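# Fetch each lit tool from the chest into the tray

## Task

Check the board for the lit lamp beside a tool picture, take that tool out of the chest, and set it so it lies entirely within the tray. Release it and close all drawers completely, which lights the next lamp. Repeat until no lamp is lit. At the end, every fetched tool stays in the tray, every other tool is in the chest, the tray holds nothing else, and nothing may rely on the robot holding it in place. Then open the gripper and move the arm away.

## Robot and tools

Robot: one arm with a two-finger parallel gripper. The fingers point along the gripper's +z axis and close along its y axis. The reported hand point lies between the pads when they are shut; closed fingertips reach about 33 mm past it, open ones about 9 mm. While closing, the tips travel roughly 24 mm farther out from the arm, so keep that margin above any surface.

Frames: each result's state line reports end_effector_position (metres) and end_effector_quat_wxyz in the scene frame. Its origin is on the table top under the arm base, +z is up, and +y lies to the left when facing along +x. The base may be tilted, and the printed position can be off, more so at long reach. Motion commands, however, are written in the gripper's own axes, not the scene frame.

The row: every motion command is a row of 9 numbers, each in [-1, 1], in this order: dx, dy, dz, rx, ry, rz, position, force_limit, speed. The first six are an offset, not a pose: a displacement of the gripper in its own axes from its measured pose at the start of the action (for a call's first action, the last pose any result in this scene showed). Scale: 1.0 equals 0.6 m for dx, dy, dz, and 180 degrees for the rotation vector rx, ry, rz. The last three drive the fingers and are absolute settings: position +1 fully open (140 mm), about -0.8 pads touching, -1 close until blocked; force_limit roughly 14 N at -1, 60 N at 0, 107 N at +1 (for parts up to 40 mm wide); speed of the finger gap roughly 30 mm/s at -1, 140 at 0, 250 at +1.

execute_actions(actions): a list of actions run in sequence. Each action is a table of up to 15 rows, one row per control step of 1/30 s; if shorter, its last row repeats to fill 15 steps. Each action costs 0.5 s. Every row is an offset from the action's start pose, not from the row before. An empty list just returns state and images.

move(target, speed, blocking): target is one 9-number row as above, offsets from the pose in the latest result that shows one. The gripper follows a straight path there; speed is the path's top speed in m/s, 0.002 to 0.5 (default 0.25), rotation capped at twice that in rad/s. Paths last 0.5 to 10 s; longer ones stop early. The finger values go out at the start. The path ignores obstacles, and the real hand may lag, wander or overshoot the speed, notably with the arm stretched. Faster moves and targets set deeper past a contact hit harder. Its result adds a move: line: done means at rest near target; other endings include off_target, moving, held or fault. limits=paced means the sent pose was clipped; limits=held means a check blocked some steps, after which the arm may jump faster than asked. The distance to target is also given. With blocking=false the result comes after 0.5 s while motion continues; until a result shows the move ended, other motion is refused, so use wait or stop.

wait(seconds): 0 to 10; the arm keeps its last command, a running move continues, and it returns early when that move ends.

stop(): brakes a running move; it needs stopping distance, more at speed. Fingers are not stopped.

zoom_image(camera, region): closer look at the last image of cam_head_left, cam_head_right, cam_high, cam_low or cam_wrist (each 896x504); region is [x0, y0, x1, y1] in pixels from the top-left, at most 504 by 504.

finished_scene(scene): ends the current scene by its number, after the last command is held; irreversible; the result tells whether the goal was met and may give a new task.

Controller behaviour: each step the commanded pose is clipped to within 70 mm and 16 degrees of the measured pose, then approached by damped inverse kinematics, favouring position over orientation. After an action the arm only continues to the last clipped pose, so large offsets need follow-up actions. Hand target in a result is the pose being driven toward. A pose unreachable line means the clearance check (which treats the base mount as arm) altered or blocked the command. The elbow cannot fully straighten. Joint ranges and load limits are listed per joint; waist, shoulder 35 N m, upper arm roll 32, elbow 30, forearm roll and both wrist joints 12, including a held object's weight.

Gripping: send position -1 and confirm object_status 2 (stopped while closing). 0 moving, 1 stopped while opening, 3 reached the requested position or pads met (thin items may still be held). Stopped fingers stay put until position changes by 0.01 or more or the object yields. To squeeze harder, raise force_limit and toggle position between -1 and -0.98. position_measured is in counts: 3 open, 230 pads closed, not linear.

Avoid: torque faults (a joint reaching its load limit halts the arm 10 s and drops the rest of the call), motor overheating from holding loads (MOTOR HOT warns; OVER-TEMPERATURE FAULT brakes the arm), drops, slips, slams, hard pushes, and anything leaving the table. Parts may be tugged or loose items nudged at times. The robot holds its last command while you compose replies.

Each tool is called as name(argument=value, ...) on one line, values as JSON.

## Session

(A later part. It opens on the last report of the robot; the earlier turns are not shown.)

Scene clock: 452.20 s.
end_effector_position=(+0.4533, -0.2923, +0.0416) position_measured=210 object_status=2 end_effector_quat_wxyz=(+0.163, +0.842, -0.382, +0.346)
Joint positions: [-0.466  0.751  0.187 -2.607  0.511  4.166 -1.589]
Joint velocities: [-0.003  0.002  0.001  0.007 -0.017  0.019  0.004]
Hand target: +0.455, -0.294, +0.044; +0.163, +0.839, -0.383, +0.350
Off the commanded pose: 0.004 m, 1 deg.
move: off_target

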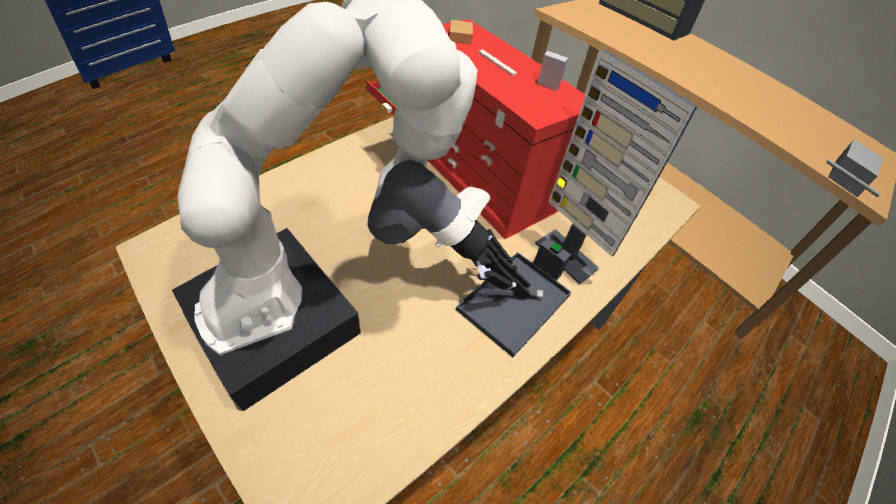

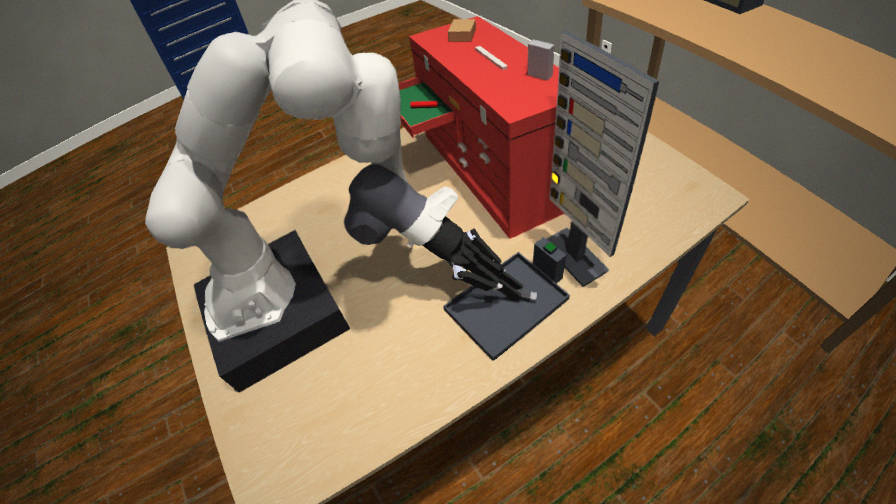

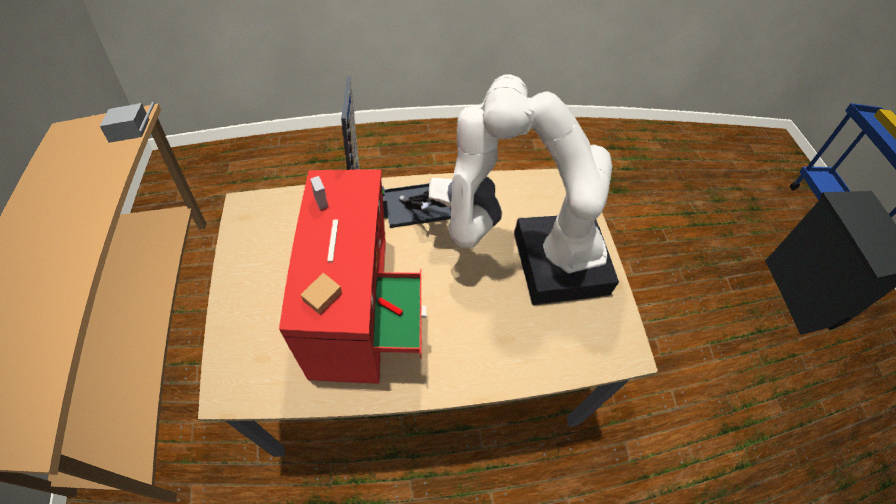

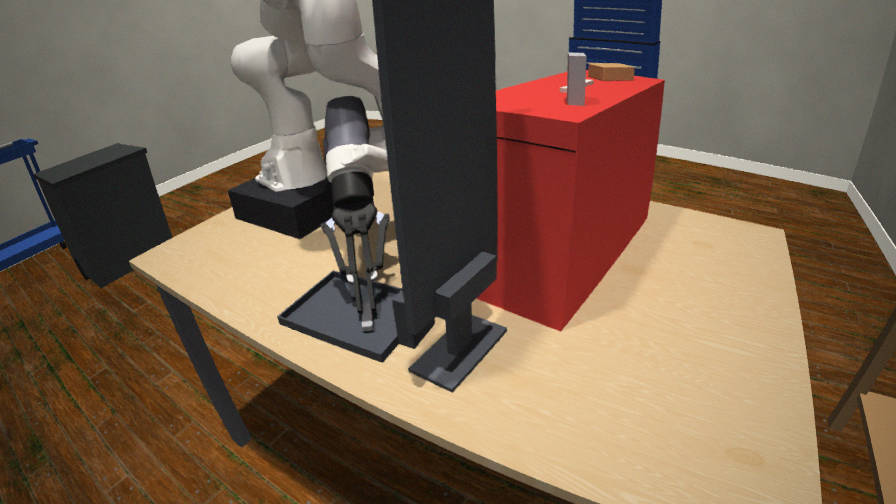

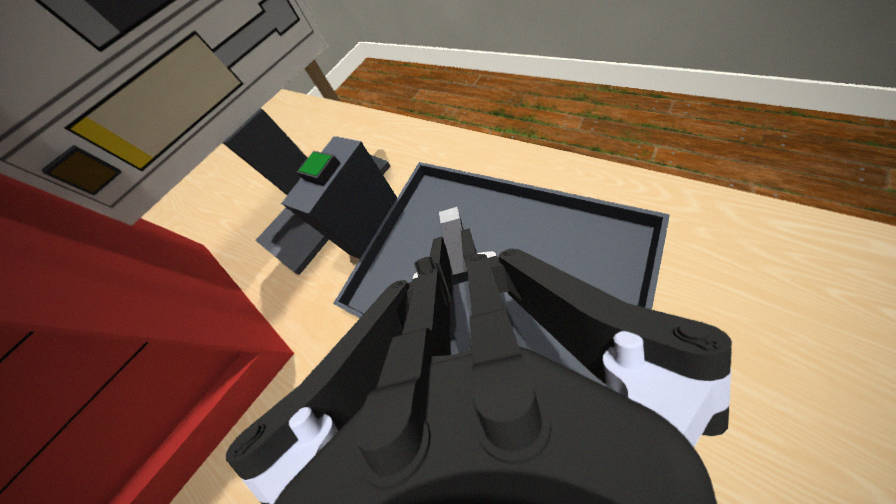

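execute_actions(actions=[[[0.001,0,-0.001,0,0,0,-1,0,0],[0,0,0,0,0,0,-1,0,0],[-0.001,0,0.001,0,0,0,-1,0,0],[-0.002,0,0.002,0,0,0,-1,0,0],[-0.002,0,0.002,0,0,0,-1,0,0],[-0.002,0,0.002,0,0,0,-1,0,0],[-0.002,0,0.002,0,0,0,-0.3,0,0],[-0.002,0,0.002,0,0,0,-0.3,0,0],[-0.002,0,0.002,0,0,0,-0.3,0,0],[-0.002,0,0.002,0,0,0,-0.3,0,0],[-0.002,0,0.002,0,0,0,-0.3,0,0],[-0.001,0,-0.001,0,0,0,-0.3,0,0],[0.001,0,-0.005,0,0,0,-0.3,0,0],[0.003,0,-0.01,0,0,0,-0.3,0,0],[0.006,0,-0.016,0,0,0,-0.3,0,0]],[[0.005,0,-0.012,0,0,0,-0.3,0,0],[0.008,0,-0.018,0,0,0,-0.3,0,0],[0.011,0,-0.025,0,0,0,-0.3,0,0],[0.014,0,-0.032,0,0,0,-0.3,0,0],[0.017,0,-0.039,0,0,0,-0.3,0,0],[0.02,0,-0.046,0,0,0,-0.3,0,0],[0.022,0,-0.052,0,0,0,-0.3,0,0],[0.024,0,-0.057,0,0,0,-0.3,0,0],[0.025,0,-0.06,0,0,0,-0.3,0,0]]])

Scene clock: 467.03 s.
end_effector_position=(+0.4436, -0.2826, +0.0824) position_measured=167 object_status=3 end_effector_quat_wxyz=(+0.163, +0.839, -0.383, +0.350)
Joint positions: [-0.459  0.605  0.213 -2.713  0.557  4.135 -1.59 ]
Joint velocities: [ 0.006 -0.019  0.    -0.024  0.029 -0.036 -0.004]
Hand target: +0.442, -0.281, +0.080; +0.163, +0.842, -0.382, +0.345
Off the commanded pose: 0.004 m, 1 deg.

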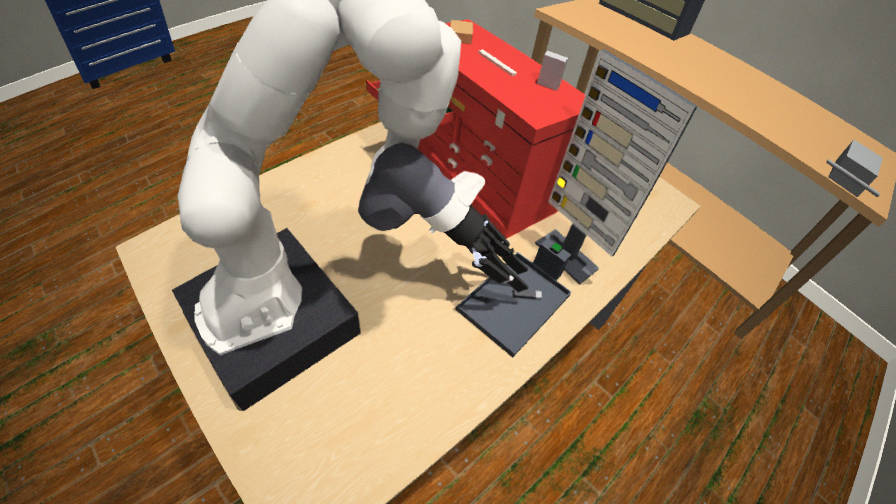

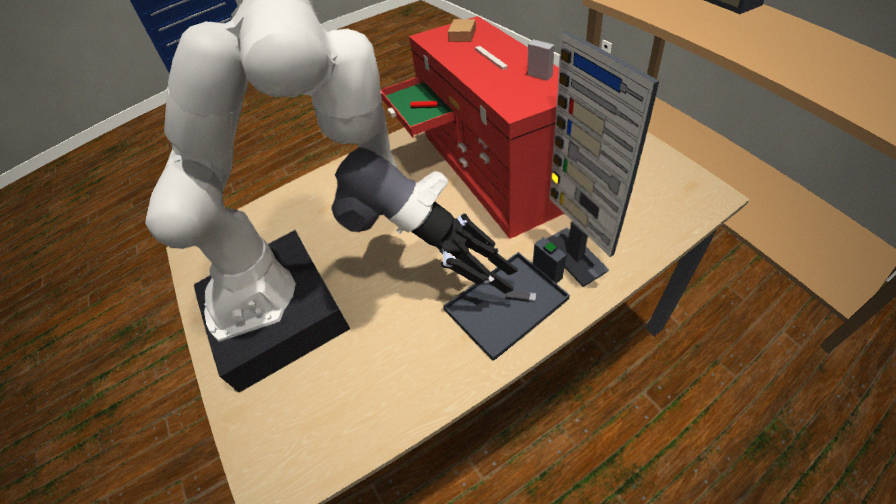

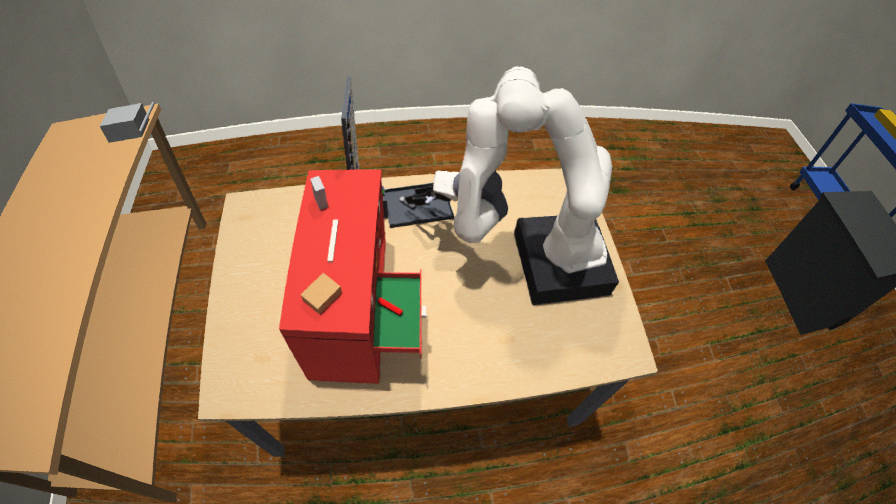

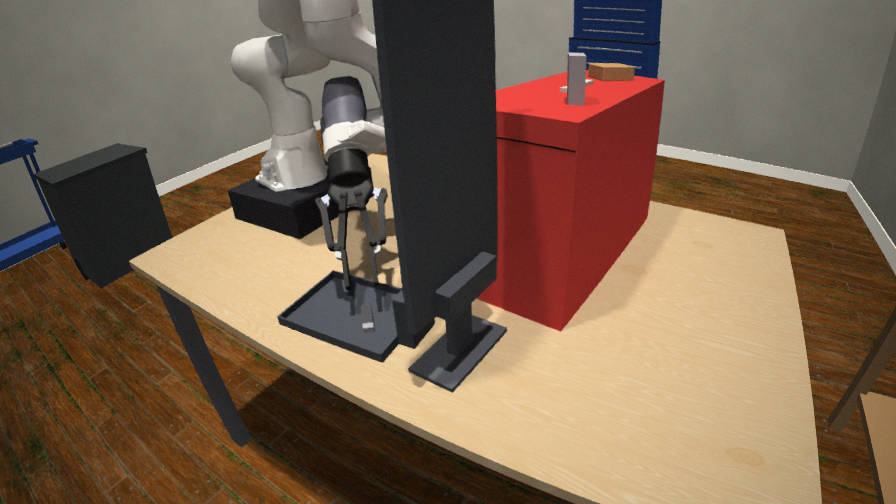

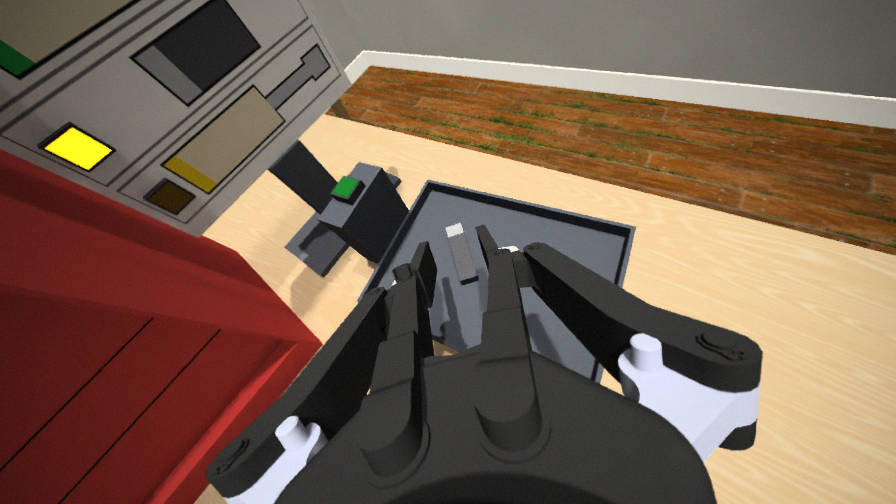

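execute_actions(actions=[])

Scene clock: 479.07 s.
end_effector_position=(+0.4416, -0.2820, +0.0805) position_measured=167 object_status=3 end_effector_quat_wxyz=(+0.163, +0.840, -0.384, +0.346)
Joint positions: [-0.458  0.604  0.213 -2.715  0.56   4.129 -1.592]
Joint velocities: [ 0.001  0.001 -0.    -0.    -0.001 -0.    -0.   ]
Hand target: +0.442, -0.281, +0.080; +0.163, +0.842, -0.382, +0.345
Off the commanded pose: 0.002 m, 0 deg.

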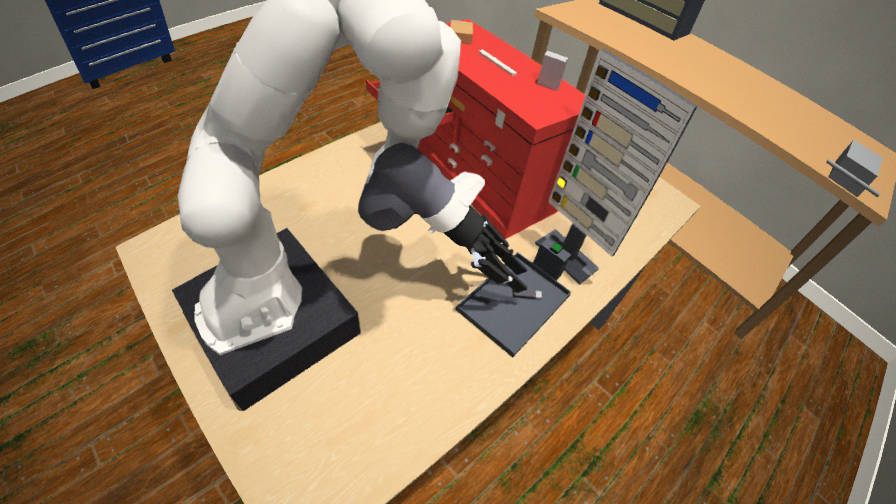

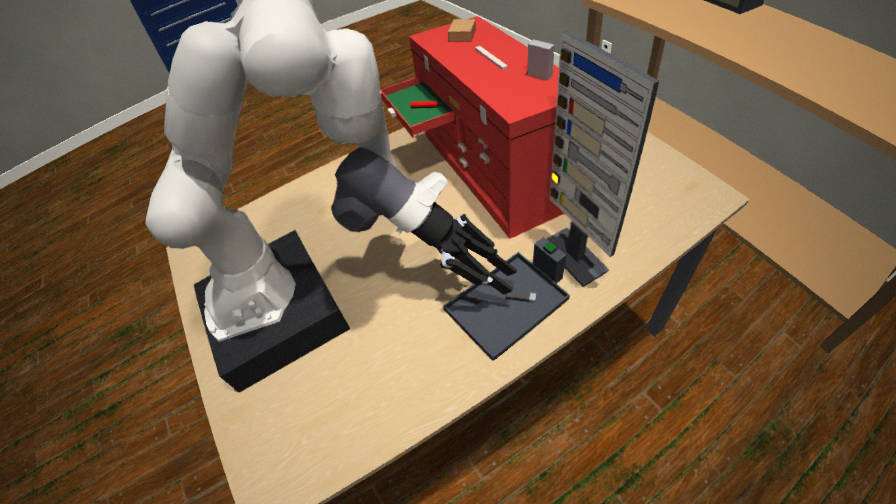

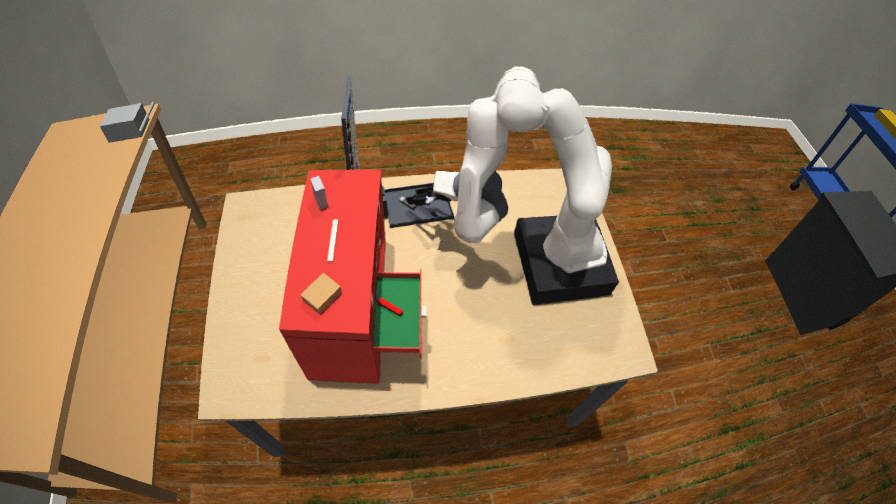

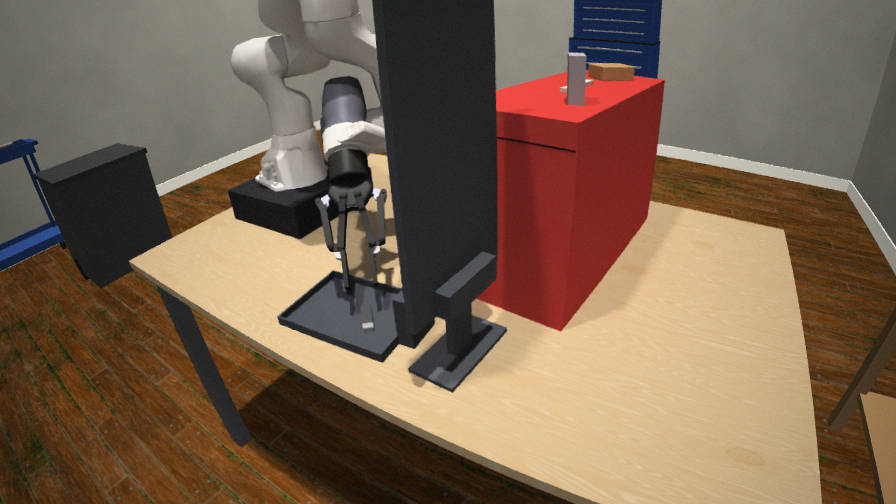

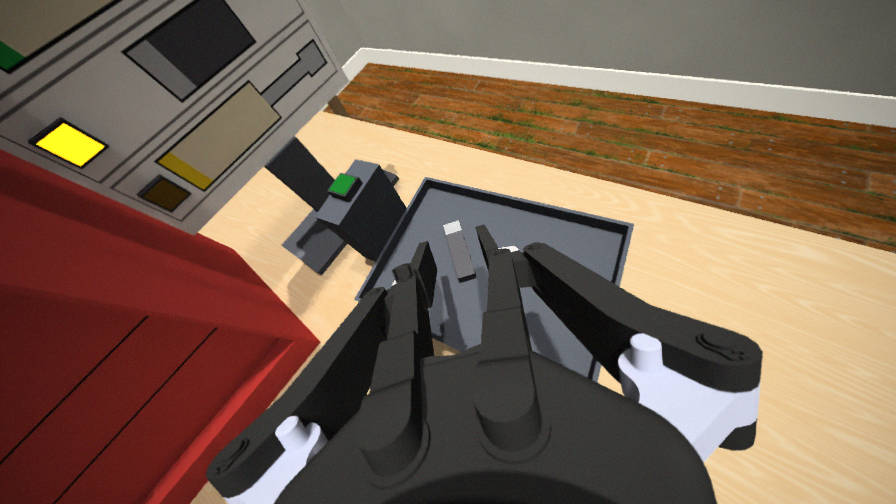

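move(target=[-0.1994,-0.3628,-0.2965,0.0542,0.0006,-0.0542,-0.3,-0.3,0], speed=0.25)

Scene clock: 518.57 s.
end_effector_position=(+0.4693, +0.0160, +0.1249) position_measured=167 object_status=3 end_effector_quat_wxyz=(+0.120, +0.878, -0.285, +0.367)
Joint positions: [ 0.087  0.539  0.574 -2.647  1.265  4.189 -1.717]
Joint velocities: [ 0.     0.     0.     0.001  0.01   0.001 -0.041]
Hand target: +0.469, +0.016, +0.124; +0.123, +0.880, -0.280, +0.365
Off the commanded pose: 0.006 m, 1 deg.
move: off_target

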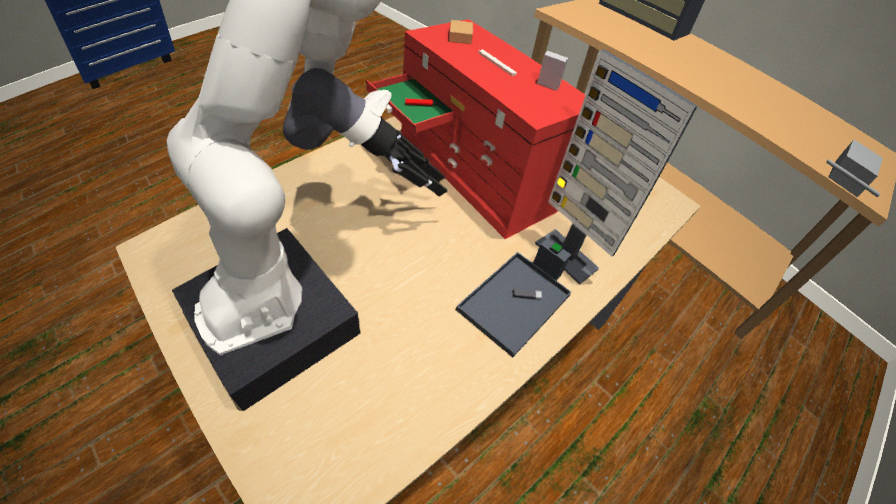

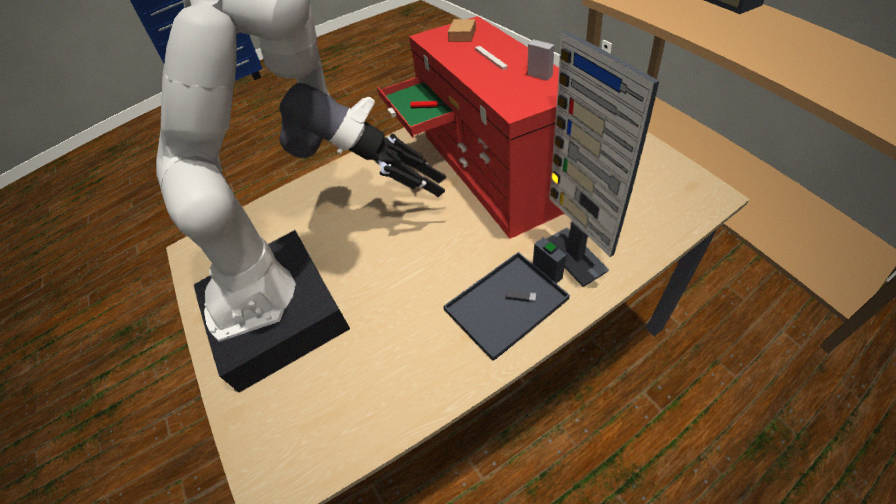

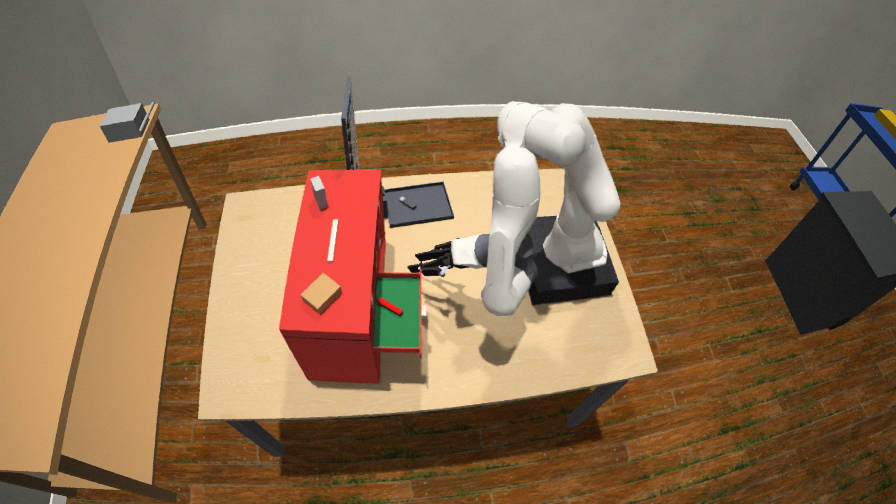

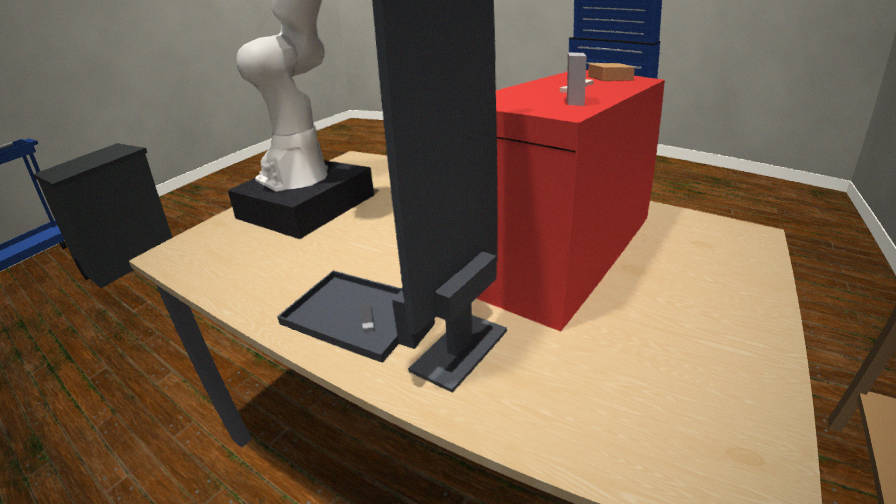

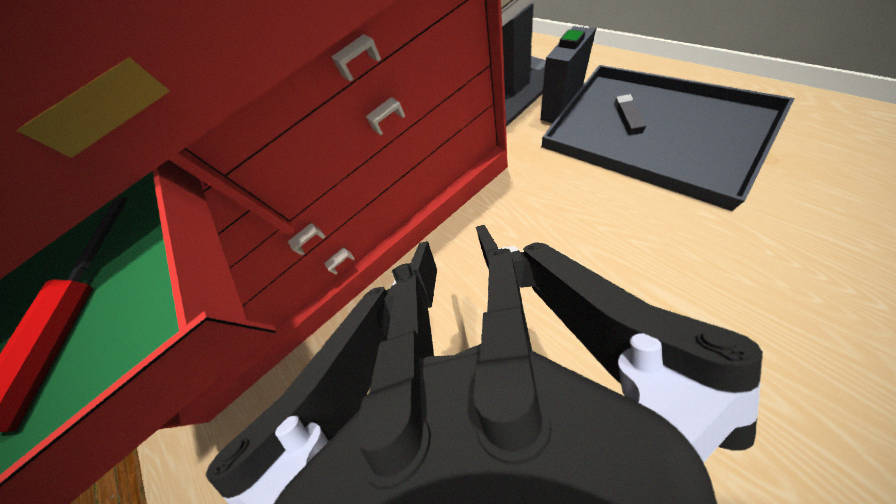

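move(target=[-0.0735,-0.2511,-0.3079,0.1116,0.0002,-0.1103,-0.3,-0.3,0], speed=0.22)

Scene clock: 532.47 s.
end_effector_position=(+0.4270, +0.2301, +0.2251) position_measured=167 object_status=3 end_effector_quat_wxyz=(+0.025, +0.919, -0.069, +0.387)
Joint positions: [ 0.237  0.23   0.915 -2.613  1.561  4.053 -2.097]
Joint velocities: [ 0.001 -0.     0.001  0.002  0.005 -0.004 -0.036]
Hand target: +0.427, +0.230, +0.226; +0.027, +0.920, -0.065, +0.386
Off the commanded pose: 0.004 m, 1 deg.
move: off_target

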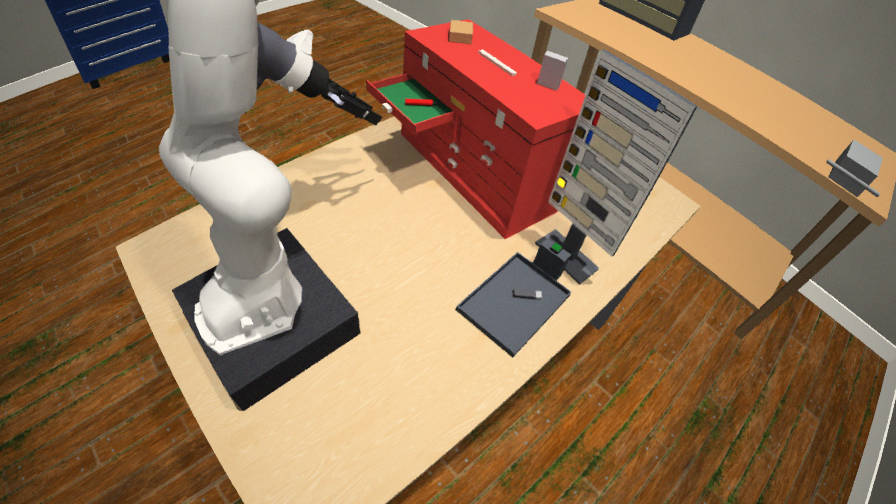

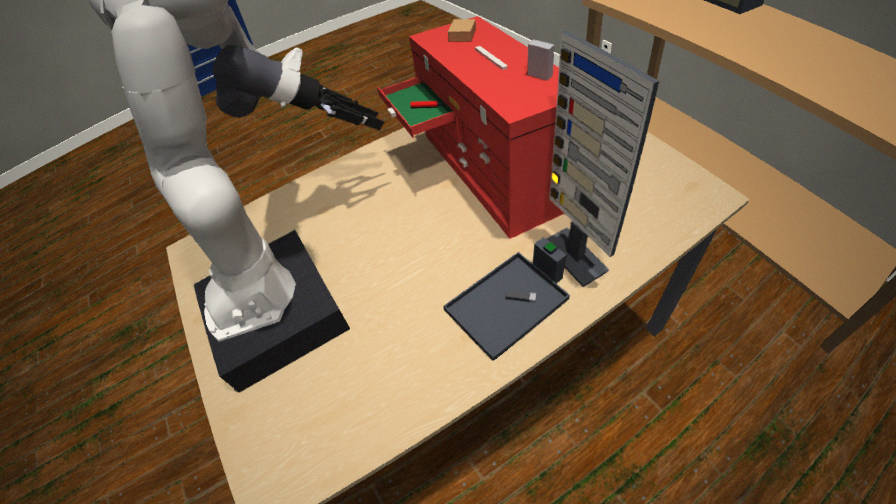

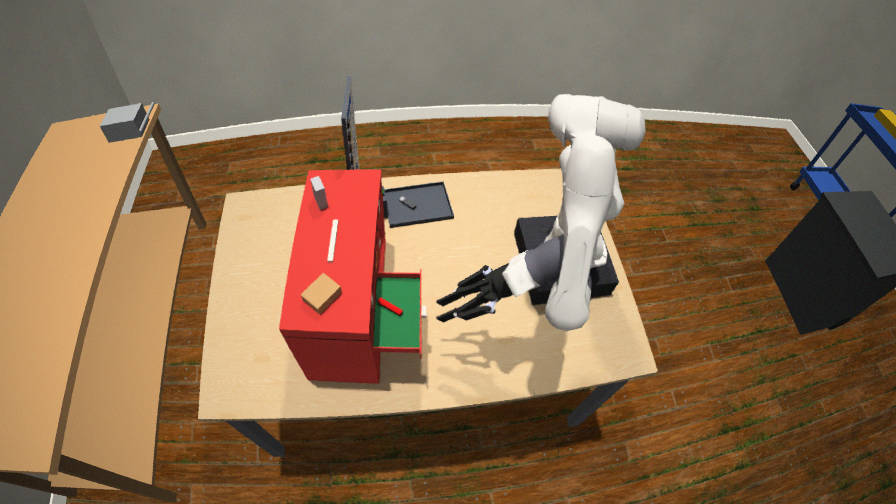

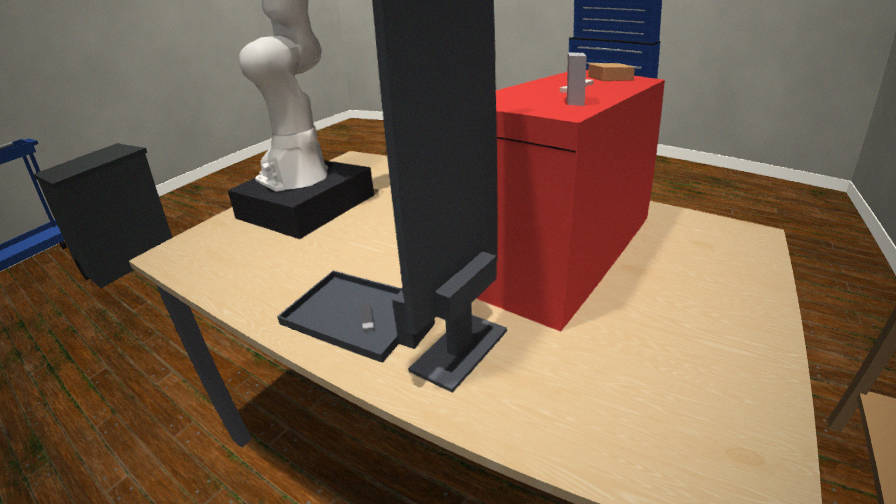

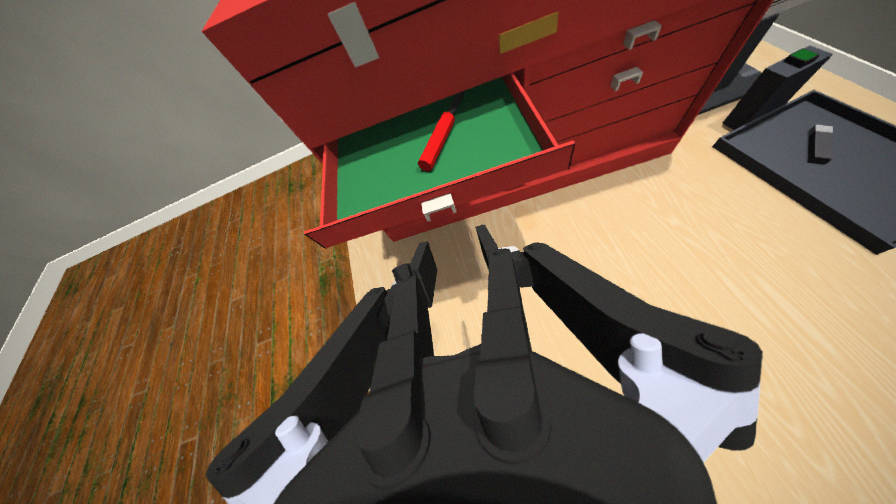

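zoom_image(camera="cam_wrist", region=[360, 150, 560, 300])

Region (360, 150, 560, 300) of cam_wrist's 896x504 image, scaled by 2.520, with more detail than that image has; it fills the top 378 rows of this view, and the rest is white.

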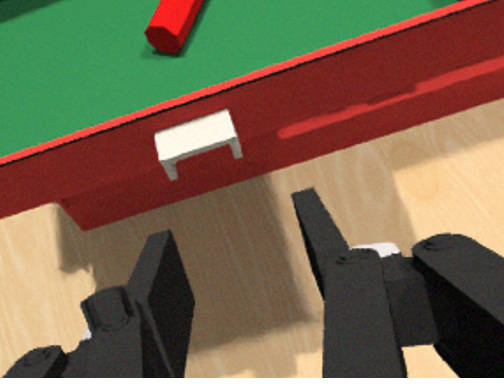

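move(target=[0.0387,-0.0104,0.0435,0.0005,-0.0015,-0.0047,-0.3,-0.3,0], speed=0.08)

zoom_image(camera="cam_wrist", region=[360, 150, 560, 300])

Scene clock: 559.00 s.
end_effector_position=(+0.4611, +0.2313, +0.2237) position_measured=167 object_status=3 end_effector_quat_wxyz=(+0.025, +0.920, -0.069, +0.385)
Joint positions: [ 0.211  0.278  0.864 -2.539  1.513  4.042 -2.162]
Joint velocities: [-0.001  0.001  0.001  0.003  0.001 -0.002 -0.034]
Hand target: +0.462, +0.231, +0.223; +0.027, +0.921, -0.063, +0.384
Off the commanded pose: 0.001 m, 1 deg.
move: done

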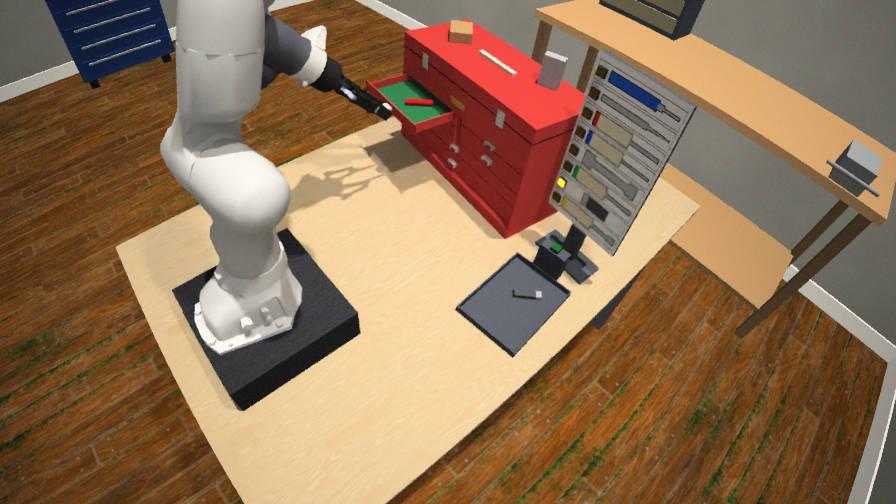

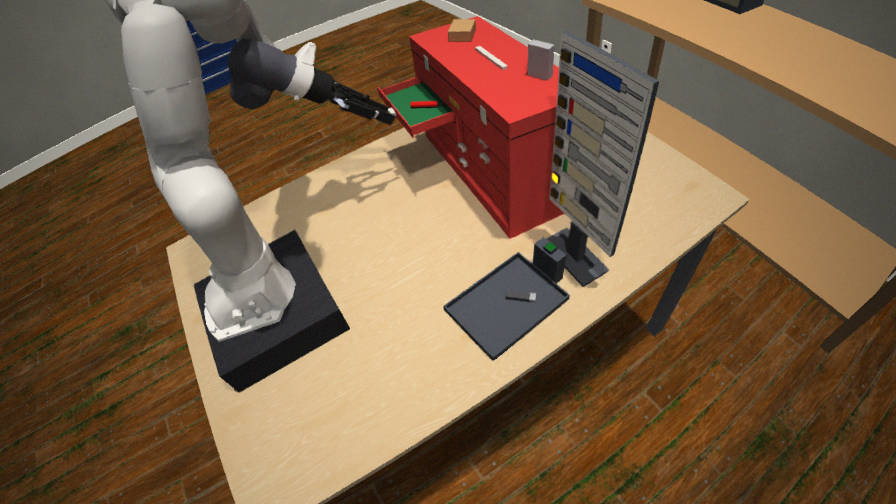

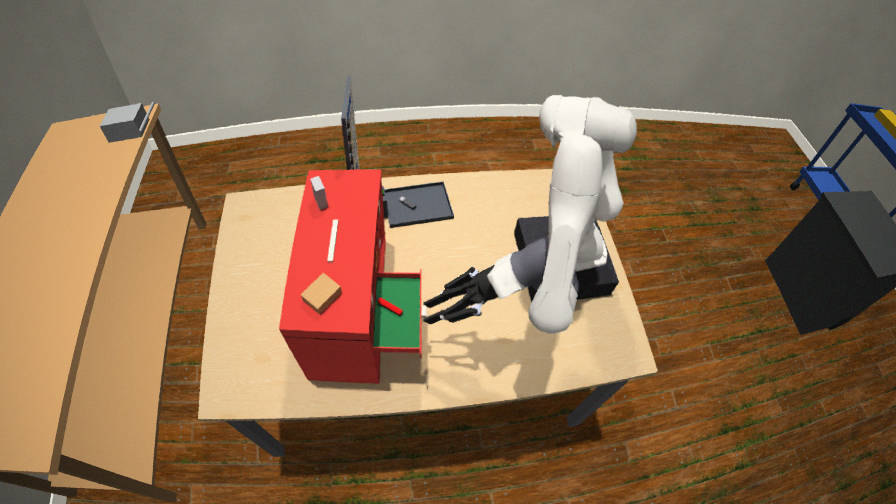

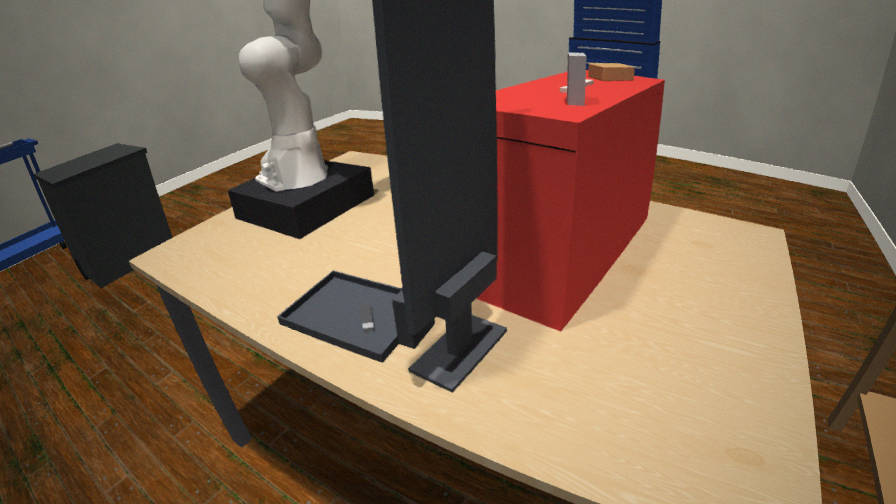

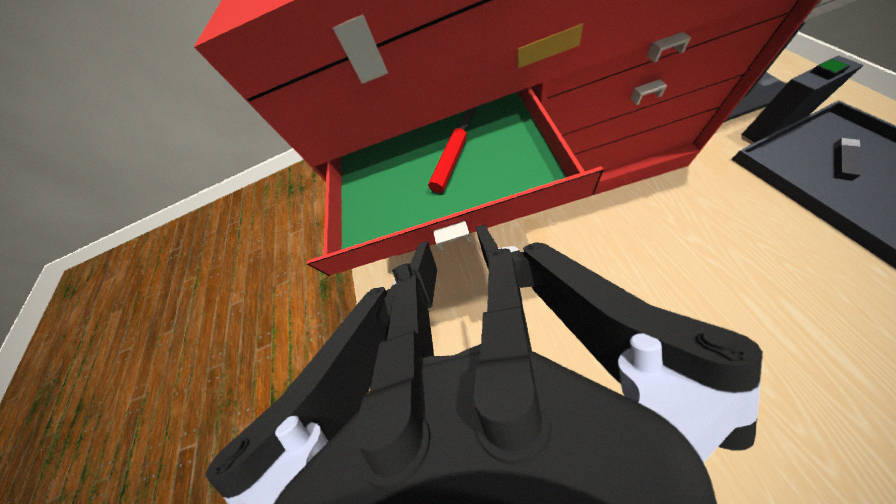

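Region (360, 150, 560, 300) of cam_wrist's 896x504 image, scaled by 2.520, with more detail than that image has; it fills the top 378 rows of this view, and the rest is white.

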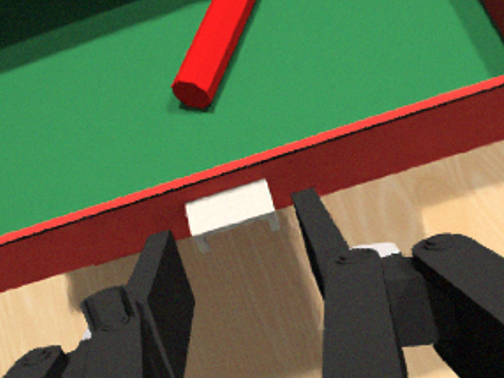

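move(target=[0.1647,-0.003,0.1722,0.0005,0,-0.0045,-0.3,-0.3,0], speed=0.11)

zoom_image(camera="cam_wrist", region=[300, 100, 620, 340])

Scene clock: 567.27 s.
end_effector_position=(+0.5996, +0.2140, +0.2196) position_measured=167 object_status=3 end_effector_quat_wxyz=(+0.025, +0.921, -0.068, +0.384)
Joint positions: [ 0.14   0.463  0.69  -2.2    1.427  3.956 -2.45 ]
Joint velocities: [ 0.001  0.003 -0.     0.008  0.009 -0.002 -0.042]
Hand target: +0.602, +0.214, +0.219; +0.027, +0.921, -0.062, +0.383
Off the commanded pose: 0.004 m, 1 deg.
move: off_target

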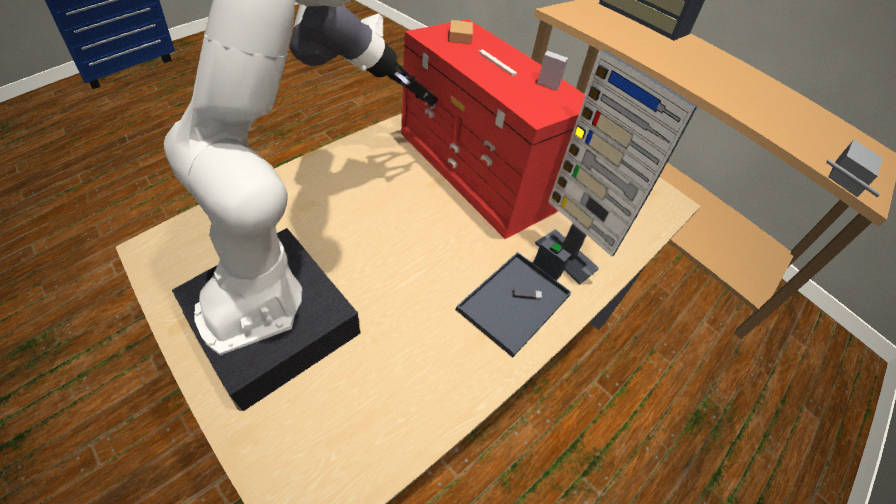

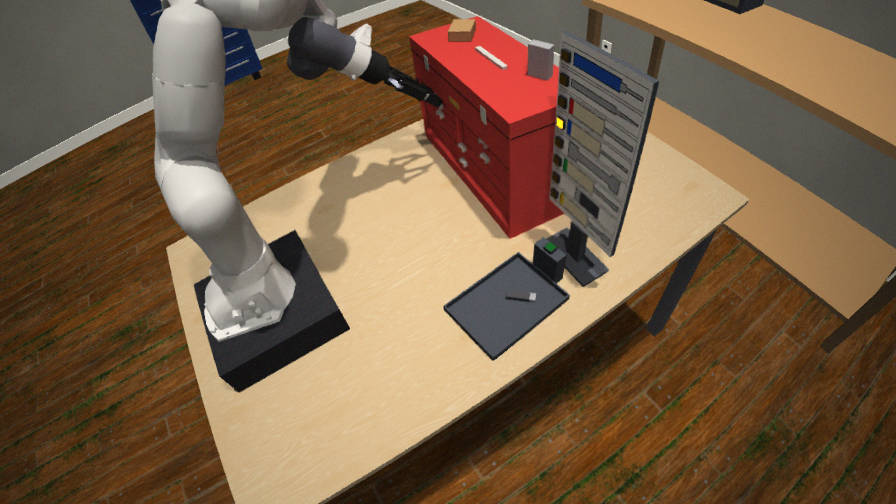

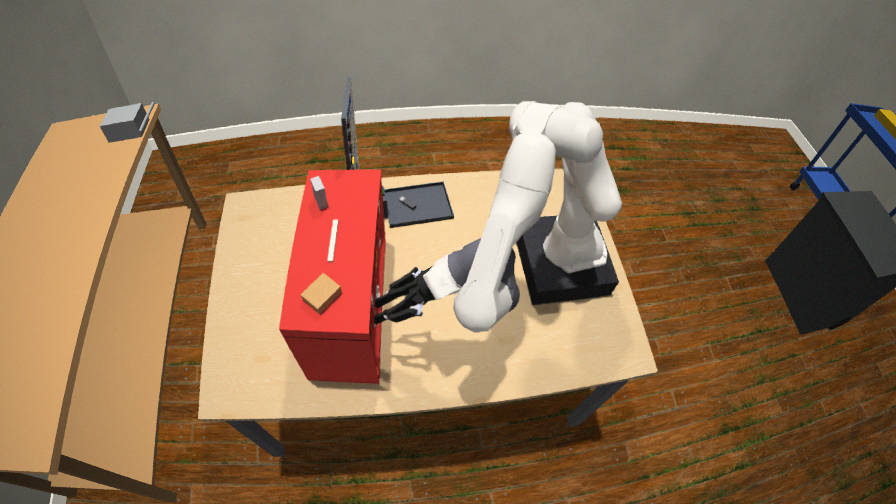

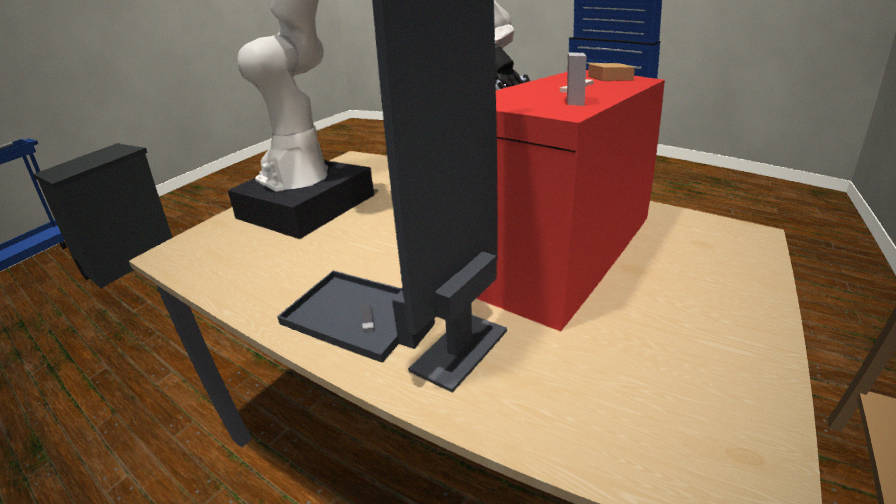

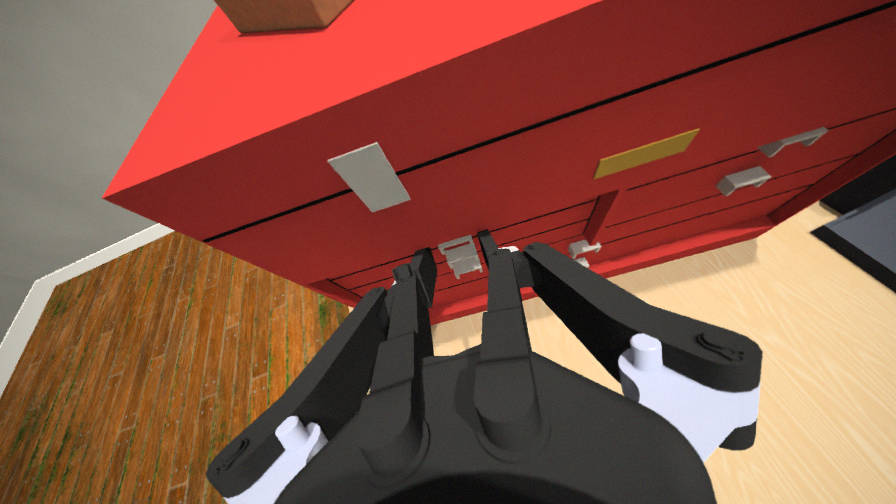

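Region (300, 100, 620, 340) of cam_wrist's 896x504 image, scaled by 1.575, with more detail than that image has; it fills the top 378 rows of this view, and the rest is white.

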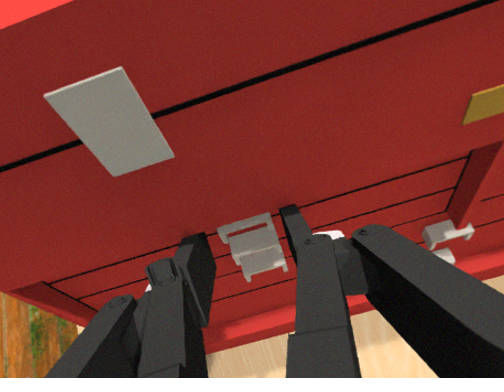

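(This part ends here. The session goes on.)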